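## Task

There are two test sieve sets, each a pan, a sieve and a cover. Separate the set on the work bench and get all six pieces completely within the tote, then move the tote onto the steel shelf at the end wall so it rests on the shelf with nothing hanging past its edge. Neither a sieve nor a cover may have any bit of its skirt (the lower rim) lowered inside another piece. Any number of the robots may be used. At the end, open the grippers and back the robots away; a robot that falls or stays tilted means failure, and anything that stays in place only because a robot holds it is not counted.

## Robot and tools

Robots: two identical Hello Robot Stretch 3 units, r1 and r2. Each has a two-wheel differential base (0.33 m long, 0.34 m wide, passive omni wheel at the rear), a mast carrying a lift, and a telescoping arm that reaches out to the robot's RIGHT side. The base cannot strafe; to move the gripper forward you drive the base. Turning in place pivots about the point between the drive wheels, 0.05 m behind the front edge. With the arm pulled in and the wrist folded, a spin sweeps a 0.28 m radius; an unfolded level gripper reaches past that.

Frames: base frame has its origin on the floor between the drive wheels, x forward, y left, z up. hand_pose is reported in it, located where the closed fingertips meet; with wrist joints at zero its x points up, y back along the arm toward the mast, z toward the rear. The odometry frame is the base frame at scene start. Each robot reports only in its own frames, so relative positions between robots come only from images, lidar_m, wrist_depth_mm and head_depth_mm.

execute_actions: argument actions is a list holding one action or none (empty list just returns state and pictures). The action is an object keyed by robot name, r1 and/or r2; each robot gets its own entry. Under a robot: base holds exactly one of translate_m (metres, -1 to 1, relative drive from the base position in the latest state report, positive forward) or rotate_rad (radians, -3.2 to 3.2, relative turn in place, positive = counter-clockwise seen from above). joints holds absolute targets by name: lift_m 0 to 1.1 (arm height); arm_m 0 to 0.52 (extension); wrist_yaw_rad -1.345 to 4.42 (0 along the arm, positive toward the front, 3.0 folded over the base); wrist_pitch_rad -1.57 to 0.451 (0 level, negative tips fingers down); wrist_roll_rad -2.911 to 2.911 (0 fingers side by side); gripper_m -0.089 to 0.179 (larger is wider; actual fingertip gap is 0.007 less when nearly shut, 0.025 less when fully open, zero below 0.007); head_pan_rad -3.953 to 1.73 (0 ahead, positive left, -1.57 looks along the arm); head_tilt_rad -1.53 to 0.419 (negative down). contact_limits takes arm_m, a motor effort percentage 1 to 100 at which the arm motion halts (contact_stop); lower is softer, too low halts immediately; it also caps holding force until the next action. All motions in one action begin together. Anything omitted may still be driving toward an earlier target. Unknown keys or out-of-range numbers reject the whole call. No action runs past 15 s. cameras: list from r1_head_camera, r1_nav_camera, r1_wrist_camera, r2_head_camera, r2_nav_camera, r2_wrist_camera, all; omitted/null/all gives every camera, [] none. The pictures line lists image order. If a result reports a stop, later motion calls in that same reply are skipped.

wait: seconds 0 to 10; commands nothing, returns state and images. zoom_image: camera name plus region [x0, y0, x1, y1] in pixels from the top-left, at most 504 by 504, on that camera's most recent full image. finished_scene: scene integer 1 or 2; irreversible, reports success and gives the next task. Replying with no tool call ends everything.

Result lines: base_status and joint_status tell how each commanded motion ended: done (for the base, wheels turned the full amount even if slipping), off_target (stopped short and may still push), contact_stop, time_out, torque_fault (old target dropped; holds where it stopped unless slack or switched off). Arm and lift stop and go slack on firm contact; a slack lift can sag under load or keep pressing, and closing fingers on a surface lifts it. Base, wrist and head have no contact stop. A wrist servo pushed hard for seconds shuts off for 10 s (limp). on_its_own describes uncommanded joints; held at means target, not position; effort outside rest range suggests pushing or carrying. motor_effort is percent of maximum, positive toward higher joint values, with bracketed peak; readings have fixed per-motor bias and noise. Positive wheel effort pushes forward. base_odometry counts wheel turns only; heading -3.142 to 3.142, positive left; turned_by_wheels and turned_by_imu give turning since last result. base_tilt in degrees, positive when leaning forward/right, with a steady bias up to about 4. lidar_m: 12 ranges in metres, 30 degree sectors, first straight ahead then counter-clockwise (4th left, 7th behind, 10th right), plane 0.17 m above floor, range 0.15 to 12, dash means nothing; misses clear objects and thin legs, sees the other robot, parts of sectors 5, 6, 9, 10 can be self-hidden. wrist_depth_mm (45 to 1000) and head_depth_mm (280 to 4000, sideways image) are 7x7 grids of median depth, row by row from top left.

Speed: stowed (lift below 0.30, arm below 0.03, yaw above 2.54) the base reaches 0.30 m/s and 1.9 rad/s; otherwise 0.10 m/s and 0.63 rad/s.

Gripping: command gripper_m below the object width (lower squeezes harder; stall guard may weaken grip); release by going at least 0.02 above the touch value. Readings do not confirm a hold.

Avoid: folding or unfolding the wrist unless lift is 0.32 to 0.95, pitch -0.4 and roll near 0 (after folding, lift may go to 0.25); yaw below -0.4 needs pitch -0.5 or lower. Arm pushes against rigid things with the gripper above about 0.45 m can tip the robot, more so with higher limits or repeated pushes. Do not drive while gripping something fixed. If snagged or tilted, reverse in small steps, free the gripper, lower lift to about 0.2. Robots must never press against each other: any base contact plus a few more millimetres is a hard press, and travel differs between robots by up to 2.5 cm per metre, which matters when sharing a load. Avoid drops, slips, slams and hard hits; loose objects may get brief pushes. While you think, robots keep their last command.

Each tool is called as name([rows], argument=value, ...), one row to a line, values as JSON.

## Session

execute_actions(actions=[])

Scene clock: 0.00 s.
r1.base_odometry: x=+0.000 y=+0.000 heading=+0.000 (m, m, rad; r1's odometry frame)
r1.turned_by_wheels: +0.000 (rad since the last result)
r1.turned_by_imu: +0.000 (rad since the last result)
r1.base_tilt: forward=+2.2 right=-2.5 (deg)
r1.lidar_m: 3.73 3.75 0.90 1.62 5.34 3.90 1.56 1.17 1.14 1.19 1.67 3.57
r1.head_depth_mm: 1763 2624 3419 3425 3393 3309 2158 / 1740 2576 3582 3639 3619 3302 2186 / 1727 2570 3815 3836 3881 3364 2198 / 1713 2511 - - - 3434 2215 / 1705 2208 - - - 3437 2236 / 1698 2184 - - - 3489 2265 / 1682 2163 - - - 3597 2266
r1.base_status: not commanded
r1.joint_positions: lift_m=+0.437 arm_m=+0.003 wrist_yaw_rad=+2.965 wrist_pitch_rad=-0.586 wrist_roll_rad=+0.006 gripper_m=+0.037 head_pan_rad=-0.001 head_tilt_rad=-0.002
r1.joint_status: not commanded
r1.motor_effort: left_wheel=+0 right_wheel=+0 lift_m=+34 arm_m=+0 wrist_yaw_rad=+0 wrist_pitch_rad=+4 wrist_roll_rad=+0 gripper_m=+0 head_pan_rad=+0 head_tilt_rad=+2 (%)
r1.hand_pose: x=+0.0139 y=+0.0493 z=+0.4136 quat_wxyz=(+0.264, +0.694, +0.143, +0.654) (m; r1's base frame)
r1.wrist_depth_mm: - - - - - - - / - - - - - - - / 941 929 916 949 966 962 944 / 764 776 779 797 768 799 792 / 681 676 665 672 699 681 680 / 587 592 - 614 583 595 606 / 514 543 - - 524 533 531
r2.base_odometry: x=+0.000 y=+0.000 heading=+0.000 (m, m, rad; r2's odometry frame)
r2.turned_by_wheels: +0.000 (rad since the last result)
r2.turned_by_imu: +0.000 (rad since the last result)
r2.base_tilt: forward=+0.7 right=-0.6 (deg)
r2.lidar_m: 3.26 3.70 3.91 1.26 1.37 5.45 1.80 0.98 0.83 0.83 0.93 1.55
r2.head_depth_mm: 2076 3063 3134 3122 3094 3073 2398 / 2062 3115 3163 3177 3199 3181 2390 / 2056 3068 3238 3223 3221 3266 2444 / 2039 3069 3328 3322 3328 3311 2456 / 2047 3016 3454 3389 3401 3412 2470 / 2019 3016 3482 3452 3493 3474 2477 / 2008 2980 3554 3547 3564 3562 2478
r2.base_status: not commanded
r2.joint_positions: lift_m=+0.568 arm_m=-0.001 wrist_yaw_rad=+3.017 wrist_pitch_rad=-0.568 wrist_roll_rad=-0.001 gripper_m=+0.037 head_pan_rad=+0.014 head_tilt_rad=+0.010
r2.joint_status: not commanded
r2.motor_effort: left_wheel=+0 right_wheel=+0 lift_m=+29 arm_m=-1 wrist_yaw_rad=+0 wrist_pitch_rad=+4 wrist_roll_rad=+0 gripper_m=+1 head_pan_rad=+0 head_tilt_rad=+1 (%)
r2.hand_pose: x=+0.0041 y=+0.0578 z=+0.5484 quat_wxyz=(+0.240, +0.689, +0.156, +0.666) (m; r2's base frame)
r2.wrist_depth_mm: - - - - - - - / - - - - - - - / - - - - - - - / - - - - - - - / 945 943 - 910 947 909 904 / 829 800 - 801 - 791 794 / 712 698 - 689 702 719 695
pictures: r1_head_camera (sideways: a quarter turn clockwise sets it upright), r1_nav_camera (sideways: a quarter turn counterclockwise sets it upright), r1_wrist_camera, r2_head_camera (sideways: a quarter turn clockwise sets it upright), r2_nav_camera (sideways: a quarter turn counterclockwise sets it upright), r2_wrist_camera
Images, in order (width x height): r1_head_camera 896x504, r1_nav_camera 672x504, r1_wrist_camera 644x364, r2_head_camera 896x504, r2_nav_camera 672x504, r2_wrist_camera 644x364.

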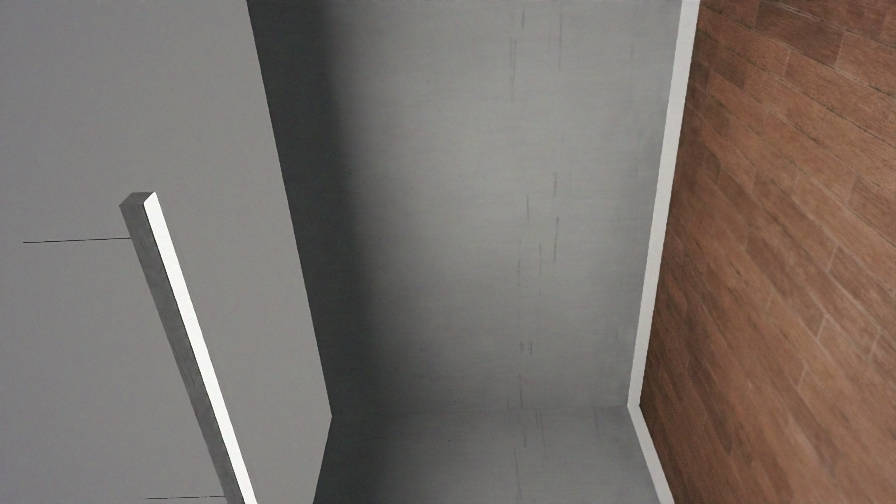

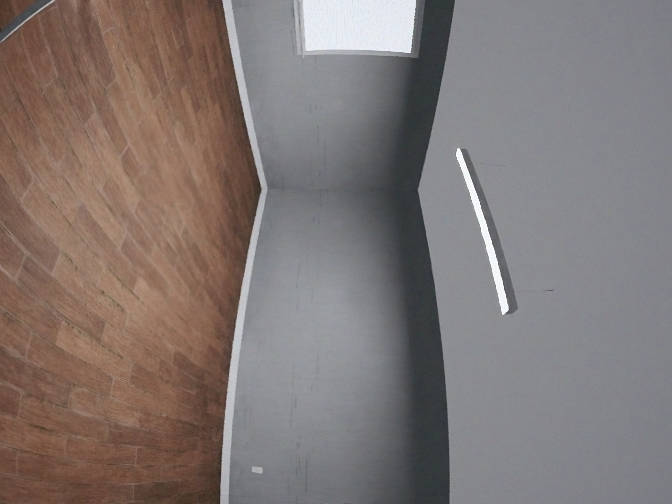

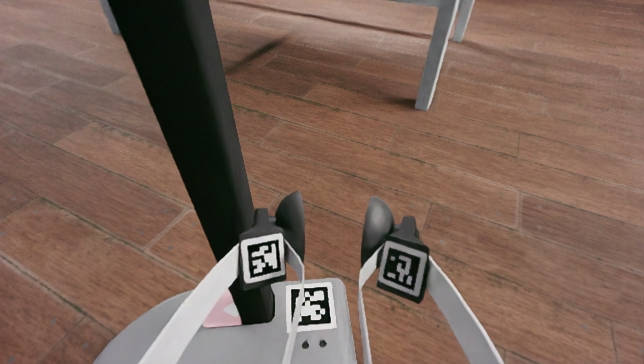

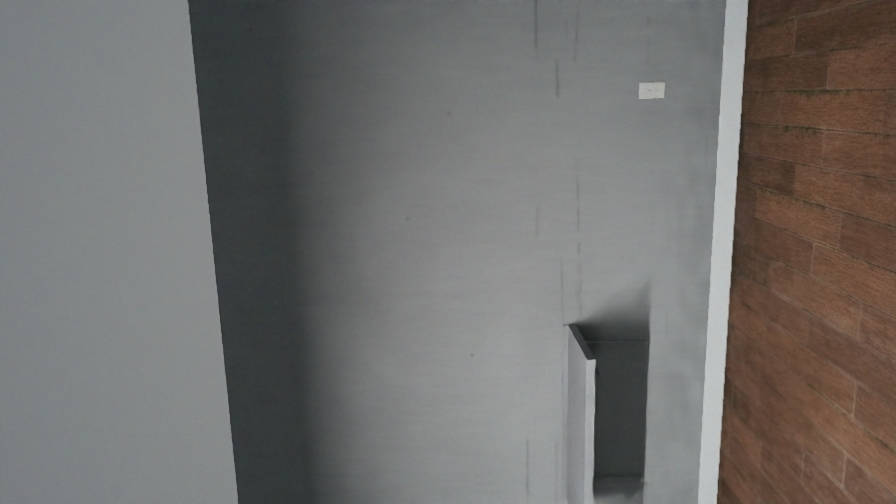

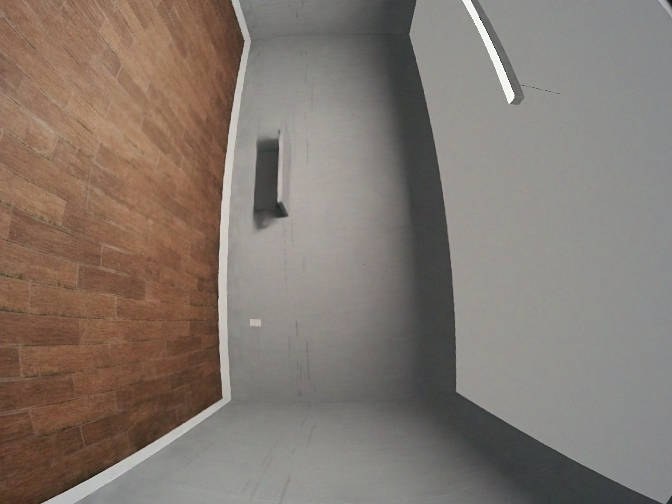

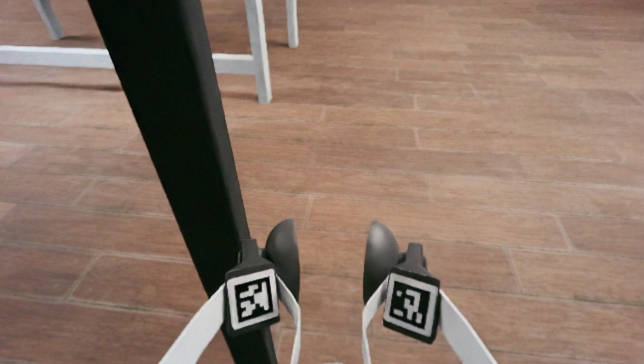

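execute_actions([
  {"r1": {"base": {"rotate_rad": 1.757}, "joints": {"lift_m": 0.285, "wrist_pitch_rad": -0.4, "wrist_yaw_rad": 3.0, "head_pan_rad": -0.1, "head_tilt_rad": -0.45}}, "r2": {"base": {"rotate_rad": 1.912}, "joints": {"lift_m": 0.285, "wrist_pitch_rad": -0.4, "wrist_yaw_rad": 3.0, "head_pan_rad": 0.1, "head_tilt_rad": -0.3}}},
], cameras=["r1_head_camera", "r1_nav_camera", "r2_head_camera", "r2_nav_camera"])

Scene clock: 34.20 s.
r1.base_odometry: x=+0.000 y=+0.000 heading=+1.757 (m, m, rad; r1's odometry frame)
r1.turned_by_wheels: +1.757 (rad since the last result)
r1.turned_by_imu: +1.727 (rad since the last result)
r1.base_tilt: forward=+2.1 right=-2.5 (deg)
r1.lidar_m: 1.71 1.75 2.63 1.39 1.14 1.13 1.26 1.99 3.58 3.97 3.66 0.90
r1.head_depth_mm: 3087 3294 3542 1299 1025 1630 1286 / 3247 3486 3715 1308 1844 1632 1325 / 3440 3698 3956 1322 1999 1652 1333 / 3674 3866 - 1289 2099 1659 1330 / 3917 - - 1365 2193 1664 1335 / - - - 1575 2229 1674 1347 / - - - 1724 2114 1676 1351
r1.base_status: done
r1.joint_positions: lift_m=+0.286 arm_m=+0.003 wrist_yaw_rad=+2.999 wrist_pitch_rad=-0.419 wrist_roll_rad=+0.006 gripper_m=+0.037 head_pan_rad=-0.093 head_tilt_rad=-0.446
r1.joint_status: all done
r1.motor_effort: left_wheel=-1(5) right_wheel=+2(10) lift_m=+18(33) arm_m=+0(1) wrist_yaw_rad=+1(2) wrist_pitch_rad=+7(6) wrist_roll_rad=+0(0) gripper_m=+1(0) head_pan_rad=-3(14) head_tilt_rad=-2(34) (%)
r1.hand_pose: x=+0.0106 y=+0.0742 z=+0.2980 quat_wxyz=(+0.197, +0.702, +0.097, +0.677) (m; r1's base frame)
r1.wrist_depth_mm: 877 956 - - - - - / 911 - - - - - - / 882 961 963 943 980 953 - / 721 716 729 725 733 747 748 / 581 579 - 600 617 611 610 / 486 505 - - 485 500 509 / - - - - 432 433 435
r2.base_odometry: x=+0.000 y=+0.000 heading=+1.912 (m, m, rad; r2's odometry frame)
r2.turned_by_wheels: +1.912 (rad since the last result)
r2.turned_by_imu: +1.864 (rad since the last result)
r2.base_tilt: forward=+0.7 right=-0.7 (deg)
r2.lidar_m: 1.26 1.72 3.24 1.17 0.86 0.83 0.85 1.17 3.16 3.39 4.06 1.89
r2.head_depth_mm: 3624 3732 3901 1777 1352 1859 1538 / 3746 3935 - 1776 2363 2026 1504 / - - - 1811 2520 2042 1589 / - - - 1734 2621 1957 1601 / - - - 1809 2754 1901 1600 / - - - 2020 2735 1993 1616 / - - - 2255 2820 2054 1611
r2.base_status: done
r2.joint_positions: lift_m=+0.285 arm_m=-0.001 wrist_yaw_rad=+3.001 wrist_pitch_rad=-0.421 wrist_roll_rad=-0.001 gripper_m=+0.037 head_pan_rad=+0.093 head_tilt_rad=-0.297
r2.joint_status: all done
r2.motor_effort: left_wheel=-2(11) right_wheel=+2(5) lift_m=+26(22) arm_m=-1(1) wrist_yaw_rad=+0(2) wrist_pitch_rad=+6(6) wrist_roll_rad=+0(0) gripper_m=+0(1) head_pan_rad=+3(10) head_tilt_rad=-1(18) (%)
r2.hand_pose: x=+0.0101 y=+0.0782 z=+0.2972 quat_wxyz=(+0.196, +0.699, +0.099, +0.680) (m; r2's base frame)
r2.wrist_depth_mm: 731 - - - - - - / 774 - - - - - - / 788 - - - - - - / 768 796 810 800 791 799 814 / 644 645 662 629 677 642 644 / 528 536 - 545 - 539 528 / 469 - - - 449 467 459
pictures: r1_head_camera (sideways: a quarter turn clockwise sets it upright), r1_nav_camera (sideways: a quarter turn counterclockwise sets it upright), r2_head_camera (sideways: a quarter turn clockwise sets it upright), r2_nav_camera (sideways: a quarter turn counterclockwise sets it upright)
Images, in order (width x height): r1_head_camera 896x504, r1_nav_camera 672x504, r2_head_camera 896x504, r2_nav_camera 672x504.

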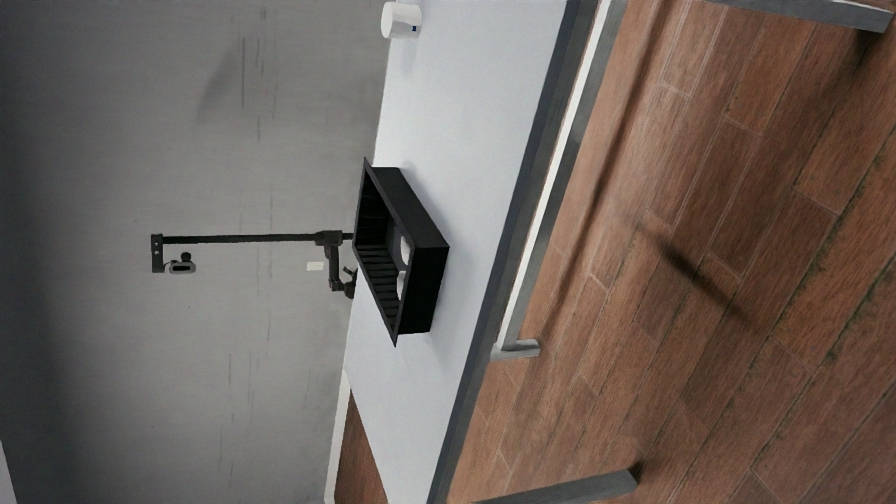

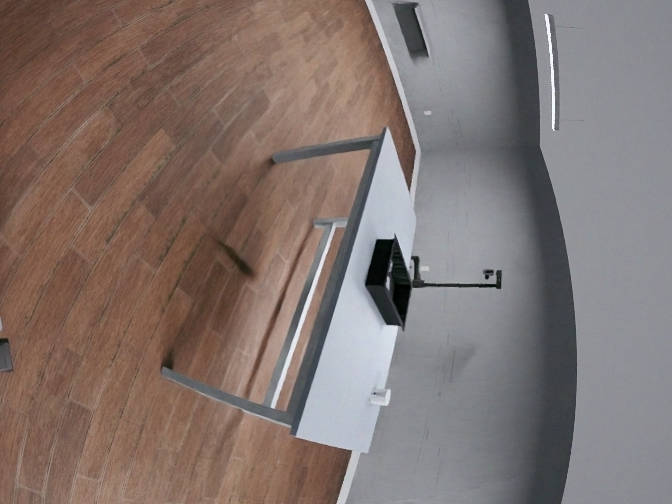

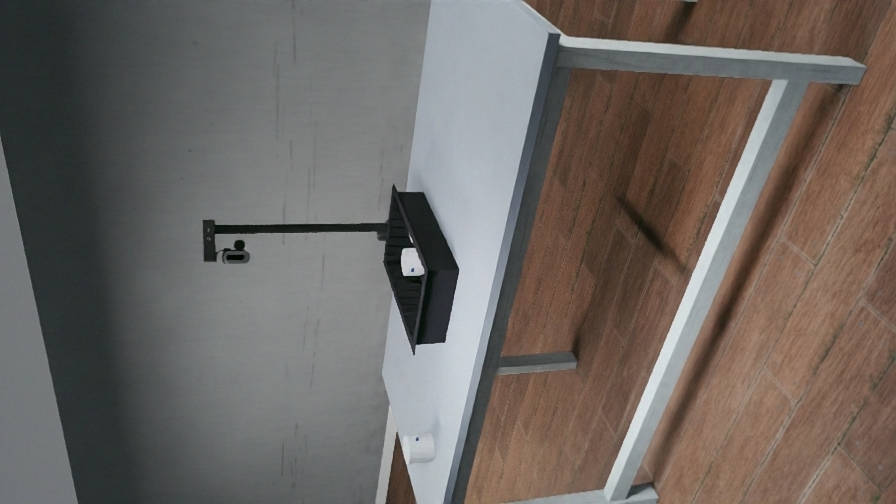

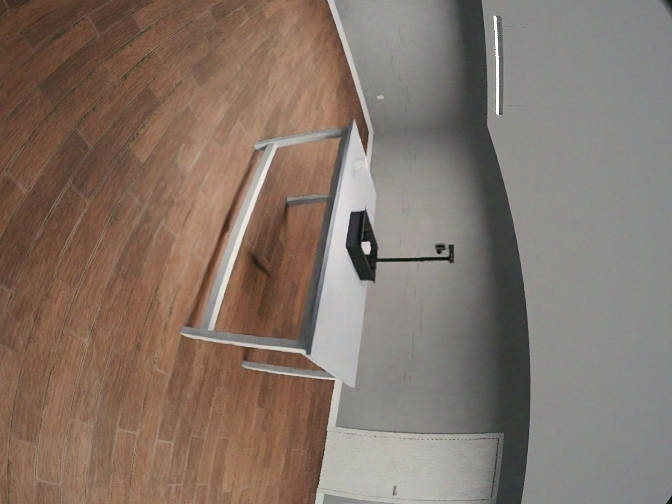

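zoom_image(camera="r1_head_camera", region=[360, 0, 460, 60])

zoom_image(camera="r2_head_camera", region=[370, 170, 500, 490])

zoom_image(camera="r1_head_camera", region=[330, 140, 480, 360])

Region (360, 0, 460, 60) of r1_head_camera's 896x504 image, scaled by 5.040, with more detail than that image has; it fills the top 302 rows of this view, and the rest is white.

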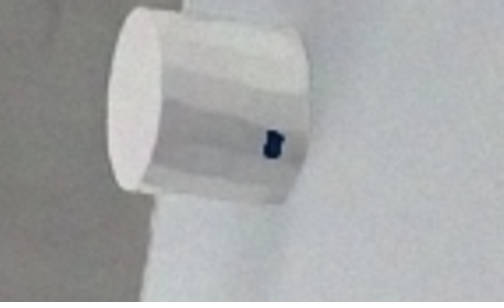

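Region (370, 170, 500, 490) of r2_head_camera's 896x504 image, scaled by 1.575, with more detail than that image has; it fills the left 205 columns of this view, and the rest is white.

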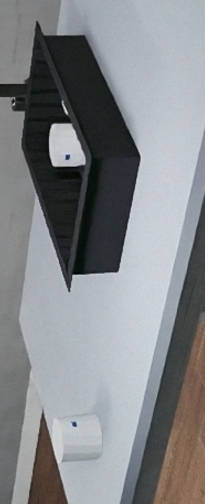

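Region (330, 140, 480, 360) of r1_head_camera's 896x504 image, scaled by 2.291, with more detail than that image has; it fills the left 344 columns of this view, and the rest is white.

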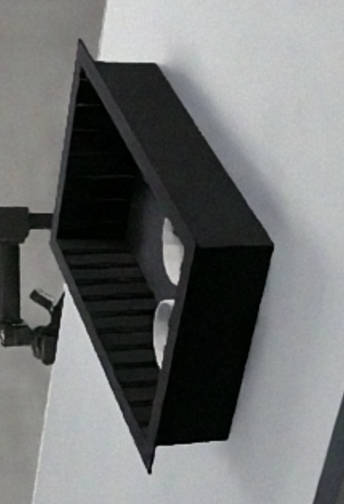

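execute_actions([
  {"r1": {"base": {"translate_m": 0.75}, "joints": {"head_pan_rad": -0.6, "head_tilt_rad": -0.6}}, "r2": {"base": {"translate_m": 1.0}, "joints": {"head_pan_rad": 0.4, "head_tilt_rad": -0.5}}},
], cameras=["r1_head_camera", "r2_head_camera"])

Scene clock: 124.63 s.
r1.base_odometry: x=-0.139 y=+0.737 heading=+1.757 (m, m, rad; r1's odometry frame)
r1.turned_by_wheels: +0.000 (rad since the last result)
r1.turned_by_imu: +0.004 (rad since the last result)
r1.base_tilt: forward=+2.1 right=-2.5 (deg)
r1.lidar_m: 1.08 1.06 4.02 2.08 1.71 1.71 1.90 3.01 4.06 0.49 0.98 0.97
r1.head_depth_mm: 2499 2761 3037 979 737 593 508 / 2527 2778 3061 942 743 596 522 / 2539 2812 3088 991 744 600 525 / 2563 2831 3113 995 749 602 526 / 2597 2859 3128 952 751 602 527 / 2611 2873 3150 953 692 604 543 / 2637 2910 3213 953 723 606 544
r1.base_status: done
r1.joint_positions: lift_m=+0.286 arm_m=+0.003 wrist_yaw_rad=+2.999 wrist_pitch_rad=-0.419 wrist_roll_rad=+0.006 gripper_m=+0.037 head_pan_rad=-0.593 head_tilt_rad=-0.593
r1.joint_status: all done
r1.motor_effort: left_wheel=-1(4) right_wheel=+2(9) lift_m=+18(18) arm_m=-1(0) wrist_yaw_rad=+1(1) wrist_pitch_rad=+7(7) wrist_roll_rad=+0(0) gripper_m=+0(0) head_pan_rad=-4(35) head_tilt_rad=-4(21) (%)
r1.hand_pose: x=+0.0106 y=+0.0742 z=+0.2980 quat_wxyz=(+0.197, +0.702, +0.097, +0.678) (m; r1's base frame)
r1.wrist_depth_mm: - - - - - - - / - - - - - - - / 916 894 936 993 971 - - / 704 713 734 735 731 731 767 / 573 578 - 586 625 610 609 / 481 498 - - 487 504 514 / 437 - - - 438 431 431
r2.base_odometry: x=-0.334 y=+0.942 heading=+1.912 (m, m, rad; r2's odometry frame)
r2.turned_by_wheels: +0.000 (rad since the last result)
r2.turned_by_imu: +0.002 (rad since the last result)
r2.base_tilt: forward=+0.6 right=-0.5 (deg)
r2.lidar_m: 0.36 0.49 1.34 2.40 1.75 1.69 1.75 2.40 3.75 3.90 0.35 0.35
r2.head_depth_mm: 3233 3406 3514 1017 826 662 554 / 3511 3668 3811 1053 830 664 569 / 3818 - - 1057 804 667 1291 / - - 1682 976 835 709 1346 / - - - 1118 835 1580 1297 / - - - 1121 942 1631 1331 / - - - 1129 1850 1595 1368
r2.base_status: done
r2.joint_positions: lift_m=+0.285 arm_m=-0.001 wrist_yaw_rad=+3.001 wrist_pitch_rad=-0.420 wrist_roll_rad=-0.001 gripper_m=+0.037 head_pan_rad=+0.393 head_tilt_rad=-0.494
r2.joint_status: all done
r2.motor_effort: left_wheel=-2(11) right_wheel=+2(6) lift_m=+26(26) arm_m=-1(1) wrist_yaw_rad=+0(1) wrist_pitch_rad=+6(6) wrist_roll_rad=+0(0) gripper_m=+0(0) head_pan_rad=+3(22) head_tilt_rad=-2(14) (%)
r2.hand_pose: x=+0.0102 y=+0.0782 z=+0.2973 quat_wxyz=(+0.196, +0.700, +0.099, +0.680) (m; r2's base frame)
r2.wrist_depth_mm: - - - - - - - / - - - - - - - / - - - - - - - / 796 809 795 792 802 786 791 / 632 651 679 638 668 652 645 / 543 532 - 541 - 543 543 / 480 - - - 448 464 465
pictures: r1_head_camera (sideways: a quarter turn clockwise sets it upright), r2_head_camera (sideways: a quarter turn clockwise sets it upright)
Images, in order (width x height): r1_head_camera 896x504, r2_head_camera 896x504.

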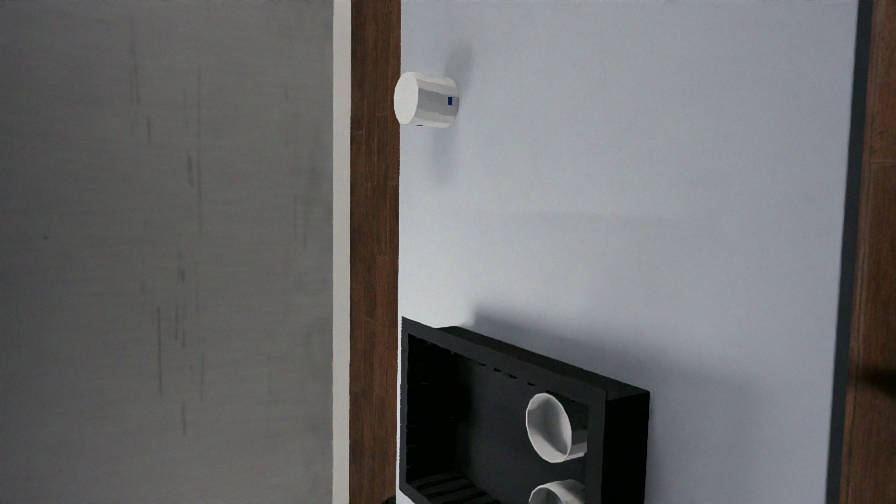

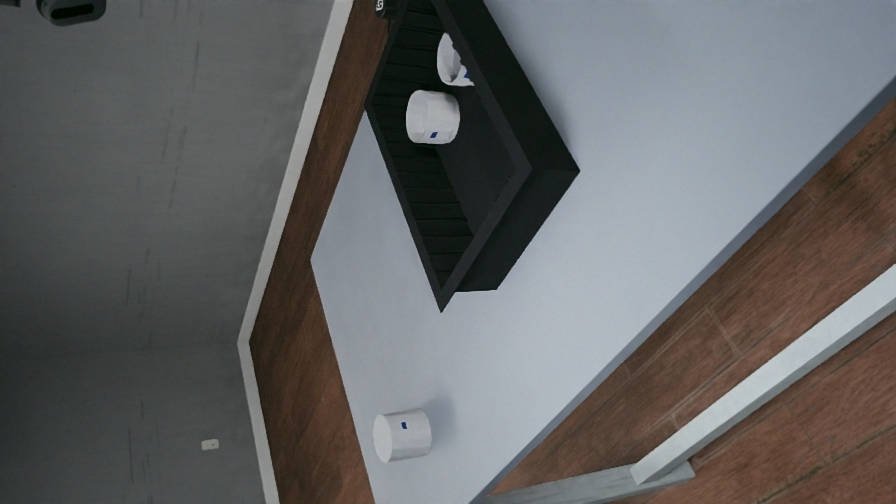

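execute_actions([
  {"r1": {"base": {"rotate_rad": 0.886}, "joints": {"head_pan_rad": -1.45}}, "r2": {"base": {"rotate_rad": 1.072}, "joints": {"head_pan_rad": -0.5}}},
], cameras=["r1_head_camera"])

Scene clock: 132.33 s.
r1.base_odometry: x=-0.139 y=+0.737 heading=+2.643 (m, m, rad; r1's odometry frame)
r1.turned_by_wheels: +0.886 (rad since the last result)
r1.turned_by_imu: +0.869 (rad since the last result)
r1.base_tilt: forward=+2.1 right=-2.5 (deg)
r1.lidar_m: 4.70 2.41 1.78 1.71 1.77 2.41 4.06 0.50 0.52 0.97 1.01 1.07
r1.head_depth_mm: 2503 2767 3048 967 738 593 521 / 2542 2832 3081 938 742 595 521 / 2574 2823 3128 988 746 598 524 / 2576 2861 3124 998 750 601 538 / 2590 2867 3147 945 752 601 540 / 2626 2901 3195 959 697 604 543 / 2604 2914 3248 958 731 606 1145
r1.base_status: done
r1.joint_positions: lift_m=+0.286 arm_m=+0.003 wrist_yaw_rad=+2.999 wrist_pitch_rad=-0.419 wrist_roll_rad=+0.006 gripper_m=+0.037 head_pan_rad=-1.443 head_tilt_rad=-0.593
r1.joint_status: all done
r1.motor_effort: left_wheel=-1(5) right_wheel=+2(9) lift_m=+18(18) arm_m=-1(1) wrist_yaw_rad=+1(1) wrist_pitch_rad=+7(7) wrist_roll_rad=+0(0) gripper_m=+0(1) head_pan_rad=-3(39) head_tilt_rad=-4(4) (%)
r1.hand_pose: x=+0.0106 y=+0.0742 z=+0.2980 quat_wxyz=(+0.197, +0.702, +0.097, +0.678) (m; r1's base frame)
r1.wrist_depth_mm: - - - - - - - / - - - - - - - / 938 903 920 937 919 985 977 / 724 715 720 724 731 728 747 / 579 581 - 611 623 604 606 / 483 506 - - 481 503 516 / 429 - - - 431 436 437
r2.base_odometry: x=-0.334 y=+0.942 heading=+2.984 (m, m, rad; r2's odometry frame)
r2.turned_by_wheels: +1.072 (rad since the last result)
r2.turned_by_imu: +1.036 (rad since the last result)
r2.base_tilt: forward=+0.7 right=-0.6 (deg)
r2.lidar_m: 1.34 2.41 1.76 1.69 1.75 2.39 3.75 3.90 0.35 0.35 0.36 0.49
r2.head_depth_mm: 3660 3914 3941 1045 795 662 566 / - - - 1012 805 665 1289 / - - 1654 1012 831 730 1359 / - - - 1113 865 1624 1254 / - - - 1118 1915 1545 1357 / - - - 1318 1848 1638 1360 / - - - 2747 2039 1635 1358
r2.base_status: done
r2.joint_positions: lift_m=+0.285 arm_m=-0.001 wrist_yaw_rad=+3.001 wrist_pitch_rad=-0.420 wrist_roll_rad=-0.001 gripper_m=+0.037 head_pan_rad=-0.493 head_tilt_rad=-0.495
r2.joint_status: all done
r2.motor_effort: left_wheel=-3(13) right_wheel=+2(7) lift_m=+26(26) arm_m=-1(1) wrist_yaw_rad=-1(0) wrist_pitch_rad=+6(6) wrist_roll_rad=+0(0) gripper_m=+0(1) head_pan_rad=-2(29) head_tilt_rad=-2(2) (%)
r2.hand_pose: x=+0.0102 y=+0.0782 z=+0.2973 quat_wxyz=(+0.196, +0.700, +0.099, +0.680) (m; r2's base frame)
r2.wrist_depth_mm: - - - - - - - / - - - - - - - / - - - - - - - / 805 809 817 811 805 797 805 / 648 632 661 642 662 647 646 / 539 550 - 538 - 538 543 / 478 - - - 448 465 467
pictures: r1_head_camera (sideways: a quarter turn clockwise sets it upright)
Images, in order (width x height): r1_head_camera 896x504.

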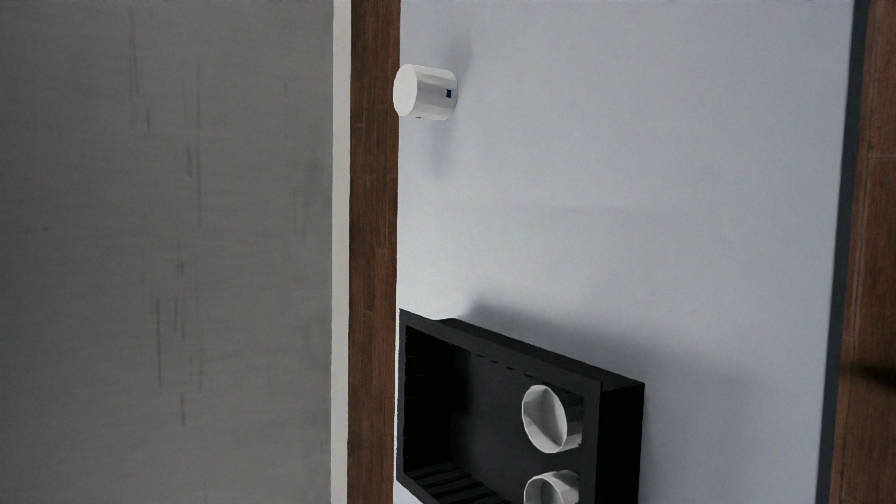

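execute_actions([
  {"r1": {"base": {"translate_m": 0.33}, "joints": {"head_pan_rad": -1.6, "head_tilt_rad": -0.75}}, "r2": {"base": {"translate_m": 0.36}, "joints": {"head_pan_rad": -1.2, "head_tilt_rad": -0.75}}},
], cameras=["r1_head_camera", "r2_head_camera"])

Scene clock: 148.27 s.
r1.base_odometry: x=-0.429 y=+0.895 heading=+2.643 (m, m, rad; r1's odometry frame)
r1.turned_by_wheels: +0.000 (rad since the last result)
r1.turned_by_imu: +0.002 (rad since the last result)
r1.base_tilt: forward=+2.2 right=-2.5 (deg)
r1.lidar_m: 4.38 2.41 1.78 1.71 1.77 2.42 4.40 0.78 1.01 0.97 1.01 0.75
r1.head_depth_mm: 2678 3004 1043 796 642 578 1135 / 2627 2976 1046 798 644 580 1137 / 2607 2987 1007 737 647 568 1144 / 2598 2947 951 799 640 569 1142 / 2596 2923 945 778 634 570 1149 / 2568 2817 1074 759 652 559 1148 / 2501 2873 1076 817 653 560 1153
r1.base_status: done
r1.joint_positions: lift_m=+0.286 arm_m=+0.003 wrist_yaw_rad=+2.999 wrist_pitch_rad=-0.419 wrist_roll_rad=+0.006 gripper_m=+0.037 head_pan_rad=-1.593 head_tilt_rad=-0.740
r1.joint_status: all done
r1.motor_effort: left_wheel=-1(5) right_wheel=+2(8) lift_m=+19(18) arm_m=-1(1) wrist_yaw_rad=+1(1) wrist_pitch_rad=+7(7) wrist_roll_rad=+0(0) gripper_m=+0(0) head_pan_rad=-3(18) head_tilt_rad=-5(23) (%)
r1.hand_pose: x=+0.0106 y=+0.0742 z=+0.2980 quat_wxyz=(+0.196, +0.702, +0.097, +0.678) (m; r1's base frame)
r1.wrist_depth_mm: - - - - - - - / - - - - - - - / 895 908 949 938 940 - 989 / 717 732 723 732 721 759 764 / 581 571 - 591 618 601 613 / 483 516 - - 483 498 499 / 432 - - - 428 430 430
r2.base_odometry: x=-0.690 y=+0.999 heading=+2.984 (m, m, rad; r2's odometry frame)
r2.turned_by_wheels: +0.000 (rad since the last result)
r2.turned_by_imu: +0.000 (rad since the last result)
r2.base_tilt: forward=+0.7 right=-0.6 (deg)
r2.lidar_m: 4.60 2.40 1.76 1.69 1.75 2.40 4.11 0.50 0.36 0.35 0.36 0.49
r2.head_depth_mm: 2670 2858 949 763 638 549 1185 / 2642 2903 891 765 639 562 1186 / 2845 2967 914 706 642 586 1191 / 2974 3154 923 710 643 1285 1159 / 3044 3164 877 723 644 1314 1136 / 3172 3179 967 733 647 1363 1154 / 3272 3188 968 778 664 1361 1176
r2.base_status: done
r2.joint_positions: lift_m=+0.285 arm_m=-0.001 wrist_yaw_rad=+3.001 wrist_pitch_rad=-0.420 wrist_roll_rad=-0.001 gripper_m=+0.037 head_pan_rad=-1.193 head_tilt_rad=-0.741
r2.joint_status: all done
r2.motor_effort: left_wheel=-3(10) right_wheel=+1(7) lift_m=+26(26) arm_m=-1(1) wrist_yaw_rad=+1(1) wrist_pitch_rad=+6(6) wrist_roll_rad=+0(0) gripper_m=+0(0) head_pan_rad=-2(30) head_tilt_rad=-4(16) (%)
r2.hand_pose: x=+0.0102 y=+0.0782 z=+0.2973 quat_wxyz=(+0.196, +0.700, +0.099, +0.680) (m; r2's base frame)
r2.wrist_depth_mm: - - - - - - - / - - - - - - - / - - - - - - - / 802 792 799 804 806 788 792 / 640 643 671 657 672 641 642 / 538 547 - 536 - 537 539 / 481 - - - 454 462 465
pictures: r1_head_camera (sideways: a quarter turn clockwise sets it upright), r2_head_camera (sideways: a quarter turn clockwise sets it upright)
Images, in order (width x height): r1_head_camera 896x504, r2_head_camera 896x504.

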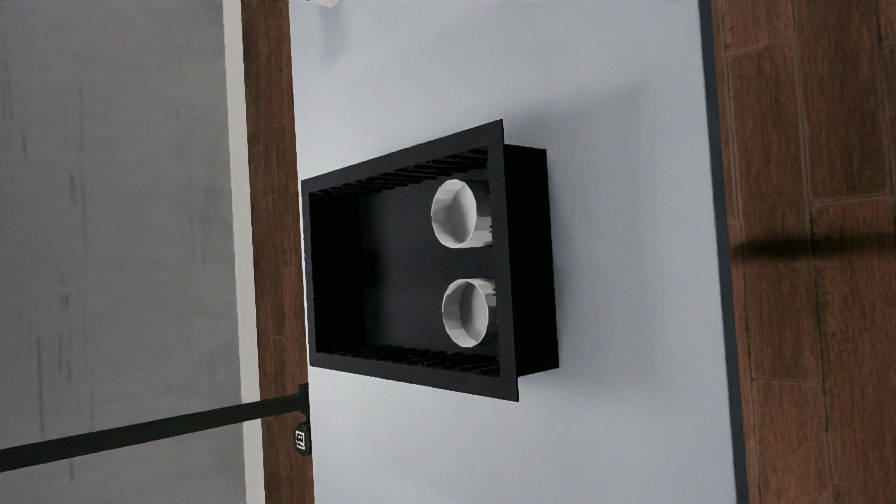

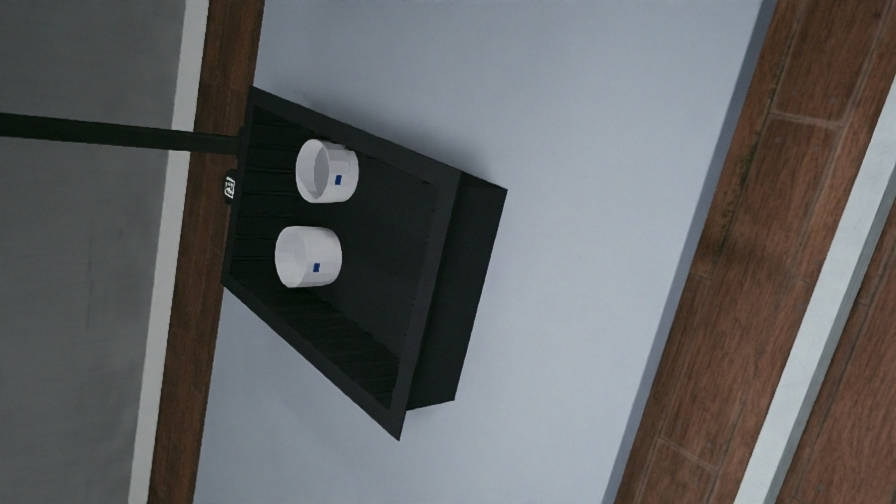

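execute_actions([
  {"r1": {"joints": {"lift_m": 0.94, "wrist_yaw_rad": 1.57, "head_pan_rad": -1.9, "head_tilt_rad": -0.55}}, "r2": {"base": {"translate_m": 0.58}, "joints": {"lift_m": 0.925, "wrist_yaw_rad": 1.57, "head_pan_rad": -1.3, "head_tilt_rad": -0.85}}},
], cameras=["r1_head_camera", "r2_head_camera", "r2_nav_camera"])

Scene clock: 173.73 s.
r1.base_odometry: x=-0.429 y=+0.895 heading=+2.643 (m, m, rad; r1's odometry frame)
r1.turned_by_wheels: +0.000 (rad since the last result)
r1.turned_by_imu: +0.001 (rad since the last result)
r1.base_tilt: forward=+2.1 right=-2.5 (deg)
r1.lidar_m: 4.36 2.42 1.78 1.71 1.77 2.42 4.38 0.78 1.01 0.97 1.01 0.75
r1.head_depth_mm: 3124 3465 3670 1038 829 - - / 2950 3297 3522 1048 833 - 1172 / 2851 3129 3415 1045 835 - - / 2753 2999 3270 1055 811 - - / 1223 2812 3172 1061 720 - - / 2497 1297 3061 937 785 589 503 / 2469 2642 2918 1079 788 585 517
r1.base_status: not commanded
r1.joint_positions: lift_m=+0.939 arm_m=+0.003 wrist_yaw_rad=+1.572 wrist_pitch_rad=-0.419 wrist_roll_rad=+0.006 gripper_m=+0.037 head_pan_rad=-1.893 head_tilt_rad=-0.557
r1.joint_status: all done
r1.motor_effort: left_wheel=-1(1) right_wheel=+2(2) lift_m=+46(45) arm_m=-1(1) wrist_yaw_rad=-3(3) wrist_pitch_rad=+7(7) wrist_roll_rad=+0(0) gripper_m=+0(0) head_pan_rad=-3(25) head_tilt_rad=+3(26) (%)
r1.hand_pose: x=+0.2029 y=-0.1477 z=+0.9519 quat_wxyz=(+0.592, +0.594, -0.386, +0.384) (m; r1's base frame)
r1.wrist_depth_mm: - - - - - - - / - - - - - - - / - - - - - - - / - - - - - 552 561 / - - - - 491 439 446 / - - - - - 379 372 / - - - - - 321 324
r2.base_odometry: x=-1.263 y=+1.090 heading=+2.984 (m, m, rad; r2's odometry frame)
r2.turned_by_wheels: +0.000 (rad since the last result)
r2.turned_by_imu: +0.000 (rad since the last result)
r2.base_tilt: forward=+0.8 right=-0.6 (deg)
r2.lidar_m: 4.01 2.40 1.76 1.69 1.75 2.40 4.68 0.49 0.36 0.35 0.36 0.49
r2.head_depth_mm: 2759 1012 821 705 - - 1102 / 2780 1021 824 690 599 - 1104 / 2874 1020 822 691 595 - 1136 / 2922 1020 827 641 609 - 1138 / 2971 1028 831 678 - - 1146 / 3035 2546 832 697 623 1070 1152 / 3111 2594 1998 698 626 1266 1156
r2.base_status: done
r2.joint_positions: lift_m=+0.925 arm_m=-0.001 wrist_yaw_rad=+1.572 wrist_pitch_rad=-0.419 wrist_roll_rad=-0.001 gripper_m=+0.037 head_pan_rad=-1.293 head_tilt_rad=-0.839
r2.joint_status: all done
r2.motor_effort: left_wheel=-3(11) right_wheel=+1(6) lift_m=+32(33) arm_m=-1(1) wrist_yaw_rad=-1(1) wrist_pitch_rad=+6(6) wrist_roll_rad=+0(0) gripper_m=+0(0) head_pan_rad=-2(12) head_tilt_rad=-4(11) (%)
r2.hand_pose: x=+0.2028 y=-0.1436 z=+0.9372 quat_wxyz=(+0.594, +0.593, -0.384, +0.386) (m; r2's base frame)
r2.wrist_depth_mm: - - - - - - - / - - - - - - - / - - - - - - - / - - - - - - - / - - - - - - - / - - - - - 378 382 / - - - - - 337 326
pictures: r1_head_camera (sideways: a quarter turn clockwise sets it upright), r2_head_camera (sideways: a quarter turn clockwise sets it upright), r2_nav_camera (sideways: a quarter turn counterclockwise sets it upright)
Images, in order (width x height): r1_head_camera 896x504, r2_head_camera 896x504, r2_nav_camera 672x504.

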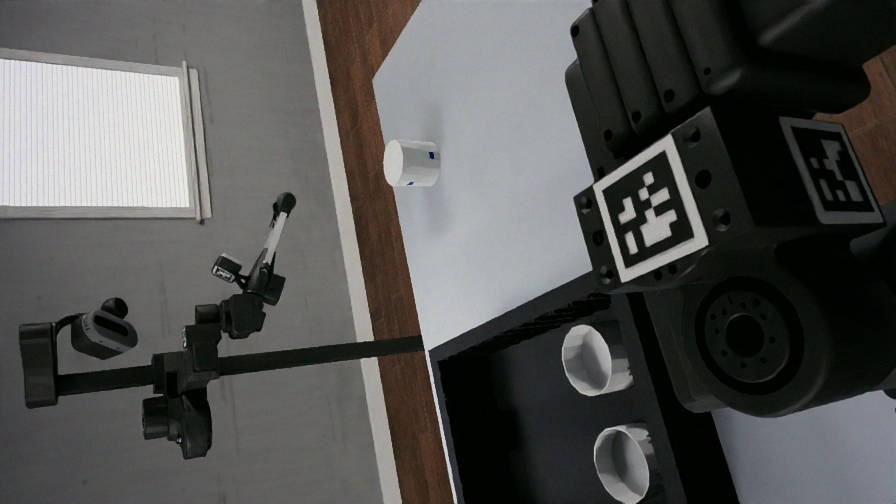

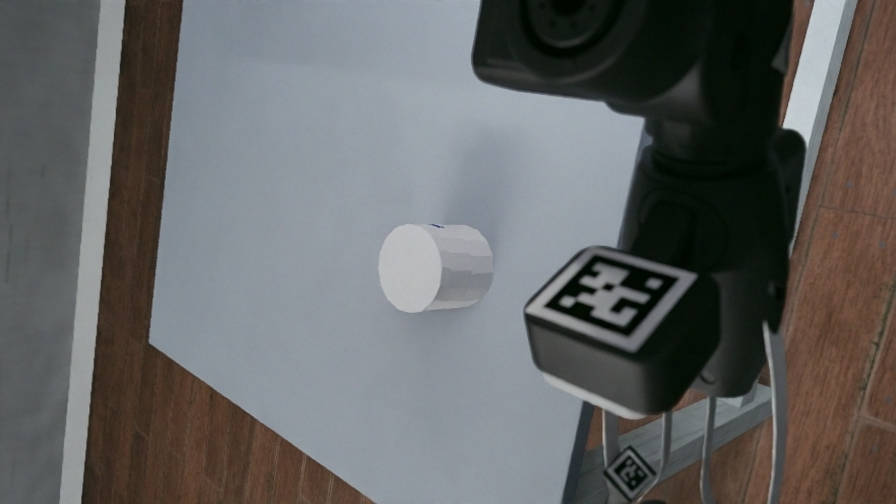

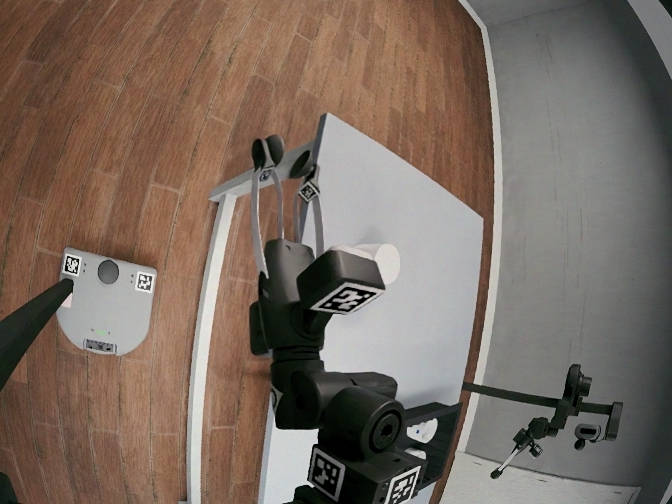

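zoom_image(camera="r2_head_camera", region=[365, 210, 505, 325])

Region (365, 210, 505, 325) of r2_head_camera's 896x504 image, scaled by 3.600, with more detail than that image has; it fills the top 414 rows of this view, and the rest is white.

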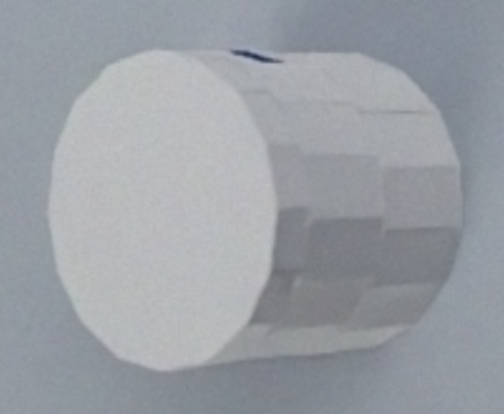

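execute_actions([
  {"r1": {"joints": {"wrist_yaw_rad": 0.0, "wrist_pitch_rad": -0.73, "wrist_roll_rad": 1.57, "gripper_m": 0.075, "head_pan_rad": -2.05, "head_tilt_rad": -0.45}}, "r2": {"base": {"translate_m": 0.10}, "joints": {"arm_m": 0.30, "wrist_pitch_rad": -1.57, "gripper_m": 0.14, "head_pan_rad": -1.45, "head_tilt_rad": -0.8}}},
], cameras=["r1_head_camera", "r1_wrist_camera", "r2_head_camera", "r2_wrist_camera"])

Scene clock: 198.47 s.
r1.base_odometry: x=-0.429 y=+0.895 heading=+2.643 (m, m, rad; r1's odometry frame)
r1.turned_by_wheels: +0.000 (rad since the last result)
r1.turned_by_imu: +0.001 (rad since the last result)
r1.base_tilt: forward=+2.2 right=-2.5 (deg)
r1.lidar_m: 4.36 2.41 1.77 1.71 1.77 2.42 4.38 0.77 1.01 0.97 1.01 0.75
r1.head_depth_mm: 3557 3906 - 3033 871 714 - / 3326 3607 - 3068 876 - - / 3120 3389 3743 1283 881 - - / 2980 3188 3461 1137 886 - - / 2811 3023 972 1216 893 - - / 2654 1356 3007 2966 842 630 - / 2537 2639 2882 3015 873 664 -
r1.base_status: not commanded
r1.joint_positions: lift_m=+0.939 arm_m=+0.003 wrist_yaw_rad=+0.002 wrist_pitch_rad=-0.737 wrist_roll_rad=+1.569 gripper_m=+0.075 head_pan_rad=-2.043 head_tilt_rad=-0.458
r1.joint_status: all done
r1.motor_effort: left_wheel=-1(1) right_wheel=+2(2) lift_m=+46(46) arm_m=-1(0) wrist_yaw_rad=-3(4) wrist_pitch_rad=+3(7) wrist_roll_rad=+0(2) gripper_m=+0(92) head_pan_rad=-3(19) head_tilt_rad=+4(17) (%)
r1.hand_pose: x=-0.0212 y=-0.3211 z=+0.8878 quat_wxyz=(+0.002, +0.001, -0.933, -0.361) (m; r1's base frame)
r1.wrist_depth_mm: - - 525 356 263 215 735 / - - 415 327 267 219 739 / - - 567 337 272 229 757 / - - 609 343 276 239 784 / - - - 351 303 862 788 / - - 583 379 306 908 773 / - - 680 408 289 882 791
r2.base_odometry: x=-1.362 y=+1.106 heading=+2.983 (m, m, rad; r2's odometry frame)
r2.turned_by_wheels: +0.000 (rad since the last result)
r2.turned_by_imu: -0.001 (rad since the last result)
r2.base_tilt: forward=+0.7 right=-0.6 (deg)
r2.lidar_m: 3.93 2.39 1.76 1.69 1.76 2.40 4.80 0.49 0.36 0.35 0.36 4.08
r2.head_depth_mm: 2682 1044 862 714 609 1245 1112 / 2705 - - 715 603 1263 1125 / 2808 2739 892 701 609 1258 1125 / 2799 2743 883 633 611 1267 1116 / 2839 2714 872 721 612 1291 1133 / 2875 2757 875 722 615 1273 1115 / 2863 2765 2167 724 615 781 1173
r2.base_status: done
r2.joint_positions: lift_m=+0.925 arm_m=+0.300 wrist_yaw_rad=+1.570 wrist_pitch_rad=-1.564 wrist_roll_rad=-0.001 gripper_m=+0.140 head_pan_rad=-1.443 head_tilt_rad=-0.803
r2.joint_status: all done
r2.motor_effort: left_wheel=-3(4) right_wheel=+2(4) lift_m=+32(32) arm_m=+2(2) wrist_yaw_rad=+0(1) wrist_pitch_rad=-2(5) wrist_roll_rad=+0(0) gripper_m=+1(82) head_pan_rad=-2(15) head_tilt_rad=+1(4) (%)
r2.hand_pose: x=-0.0438 y=-0.4449 z=+0.8072 quat_wxyz=(+0.707, +0.707, -0.002, +0.002) (m; r2's base frame)
r2.wrist_depth_mm: 959 193 189 119 118 186 185 / 989 195 194 121 120 187 187 / - 201 198 124 123 193 192 / - 202 202 201 198 198 196 / - 207 206 205 202 201 200 / - - 211 209 208 - 204 / - 219 216 212 211 211 209
pictures: r1_head_camera (sideways: a quarter turn clockwise sets it upright), r1_wrist_camera, r2_head_camera (sideways: a quarter turn clockwise sets it upright), r2_wrist_camera
Images, in order (width x height): r1_head_camera 896x504, r1_wrist_camera 644x364, r2_head_camera 896x504, r2_wrist_camera 644x364.

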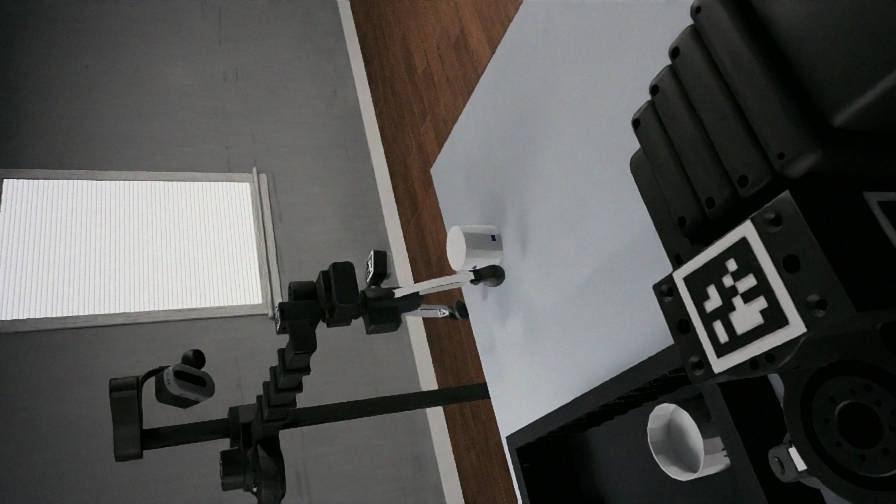

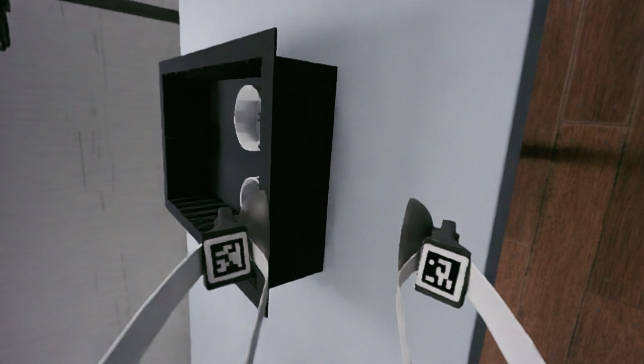

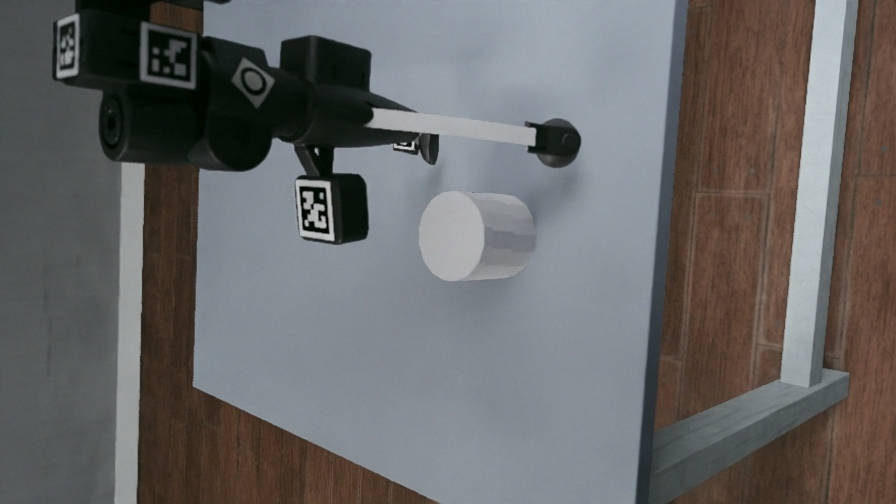

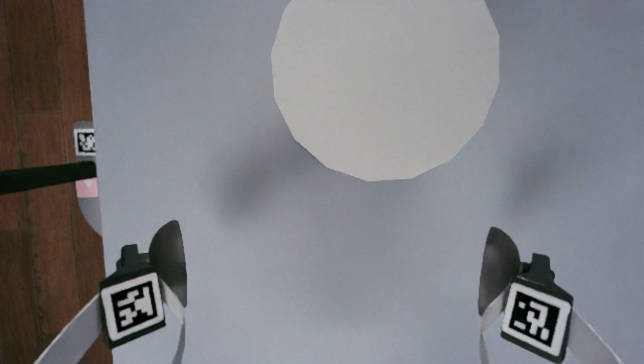

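zoom_image(camera="r2_wrist_camera", region=[90, 200, 250, 364])

zoom_image(camera="r2_head_camera", region=[350, 80, 600, 290])

zoom_image(camera="r1_head_camera", region=[350, 210, 530, 340])

Region (90, 200, 250, 364) of r2_wrist_camera's 644x364 image, scaled by 3.073; it fills the left 492 columns of this view, and the rest is white.

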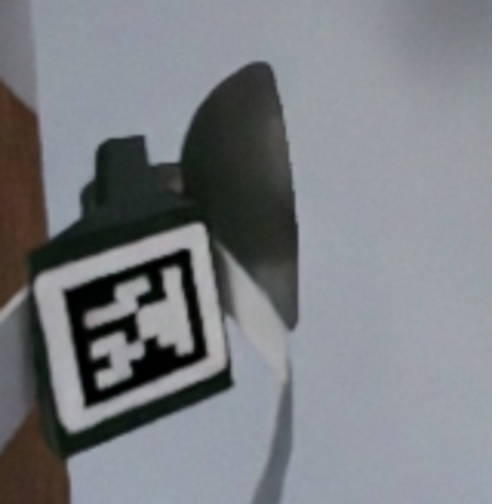

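Region (350, 80, 600, 290) of r2_head_camera's 896x504 image, scaled by 2.016, with more detail than that image has; it fills the top 423 rows of this view, and the rest is white.

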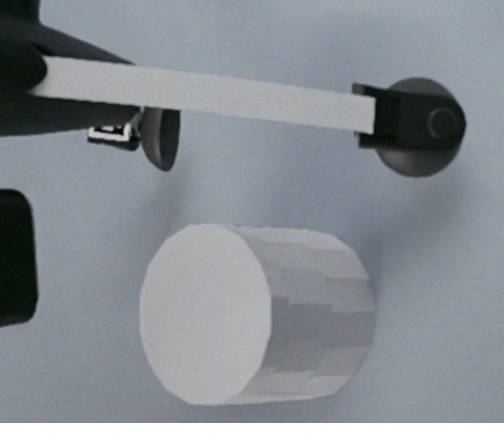

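Region (350, 210, 530, 340) of r1_head_camera's 896x504 image, scaled by 2.800, with more detail than that image has.

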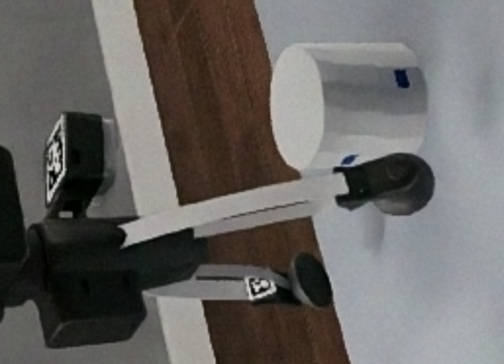

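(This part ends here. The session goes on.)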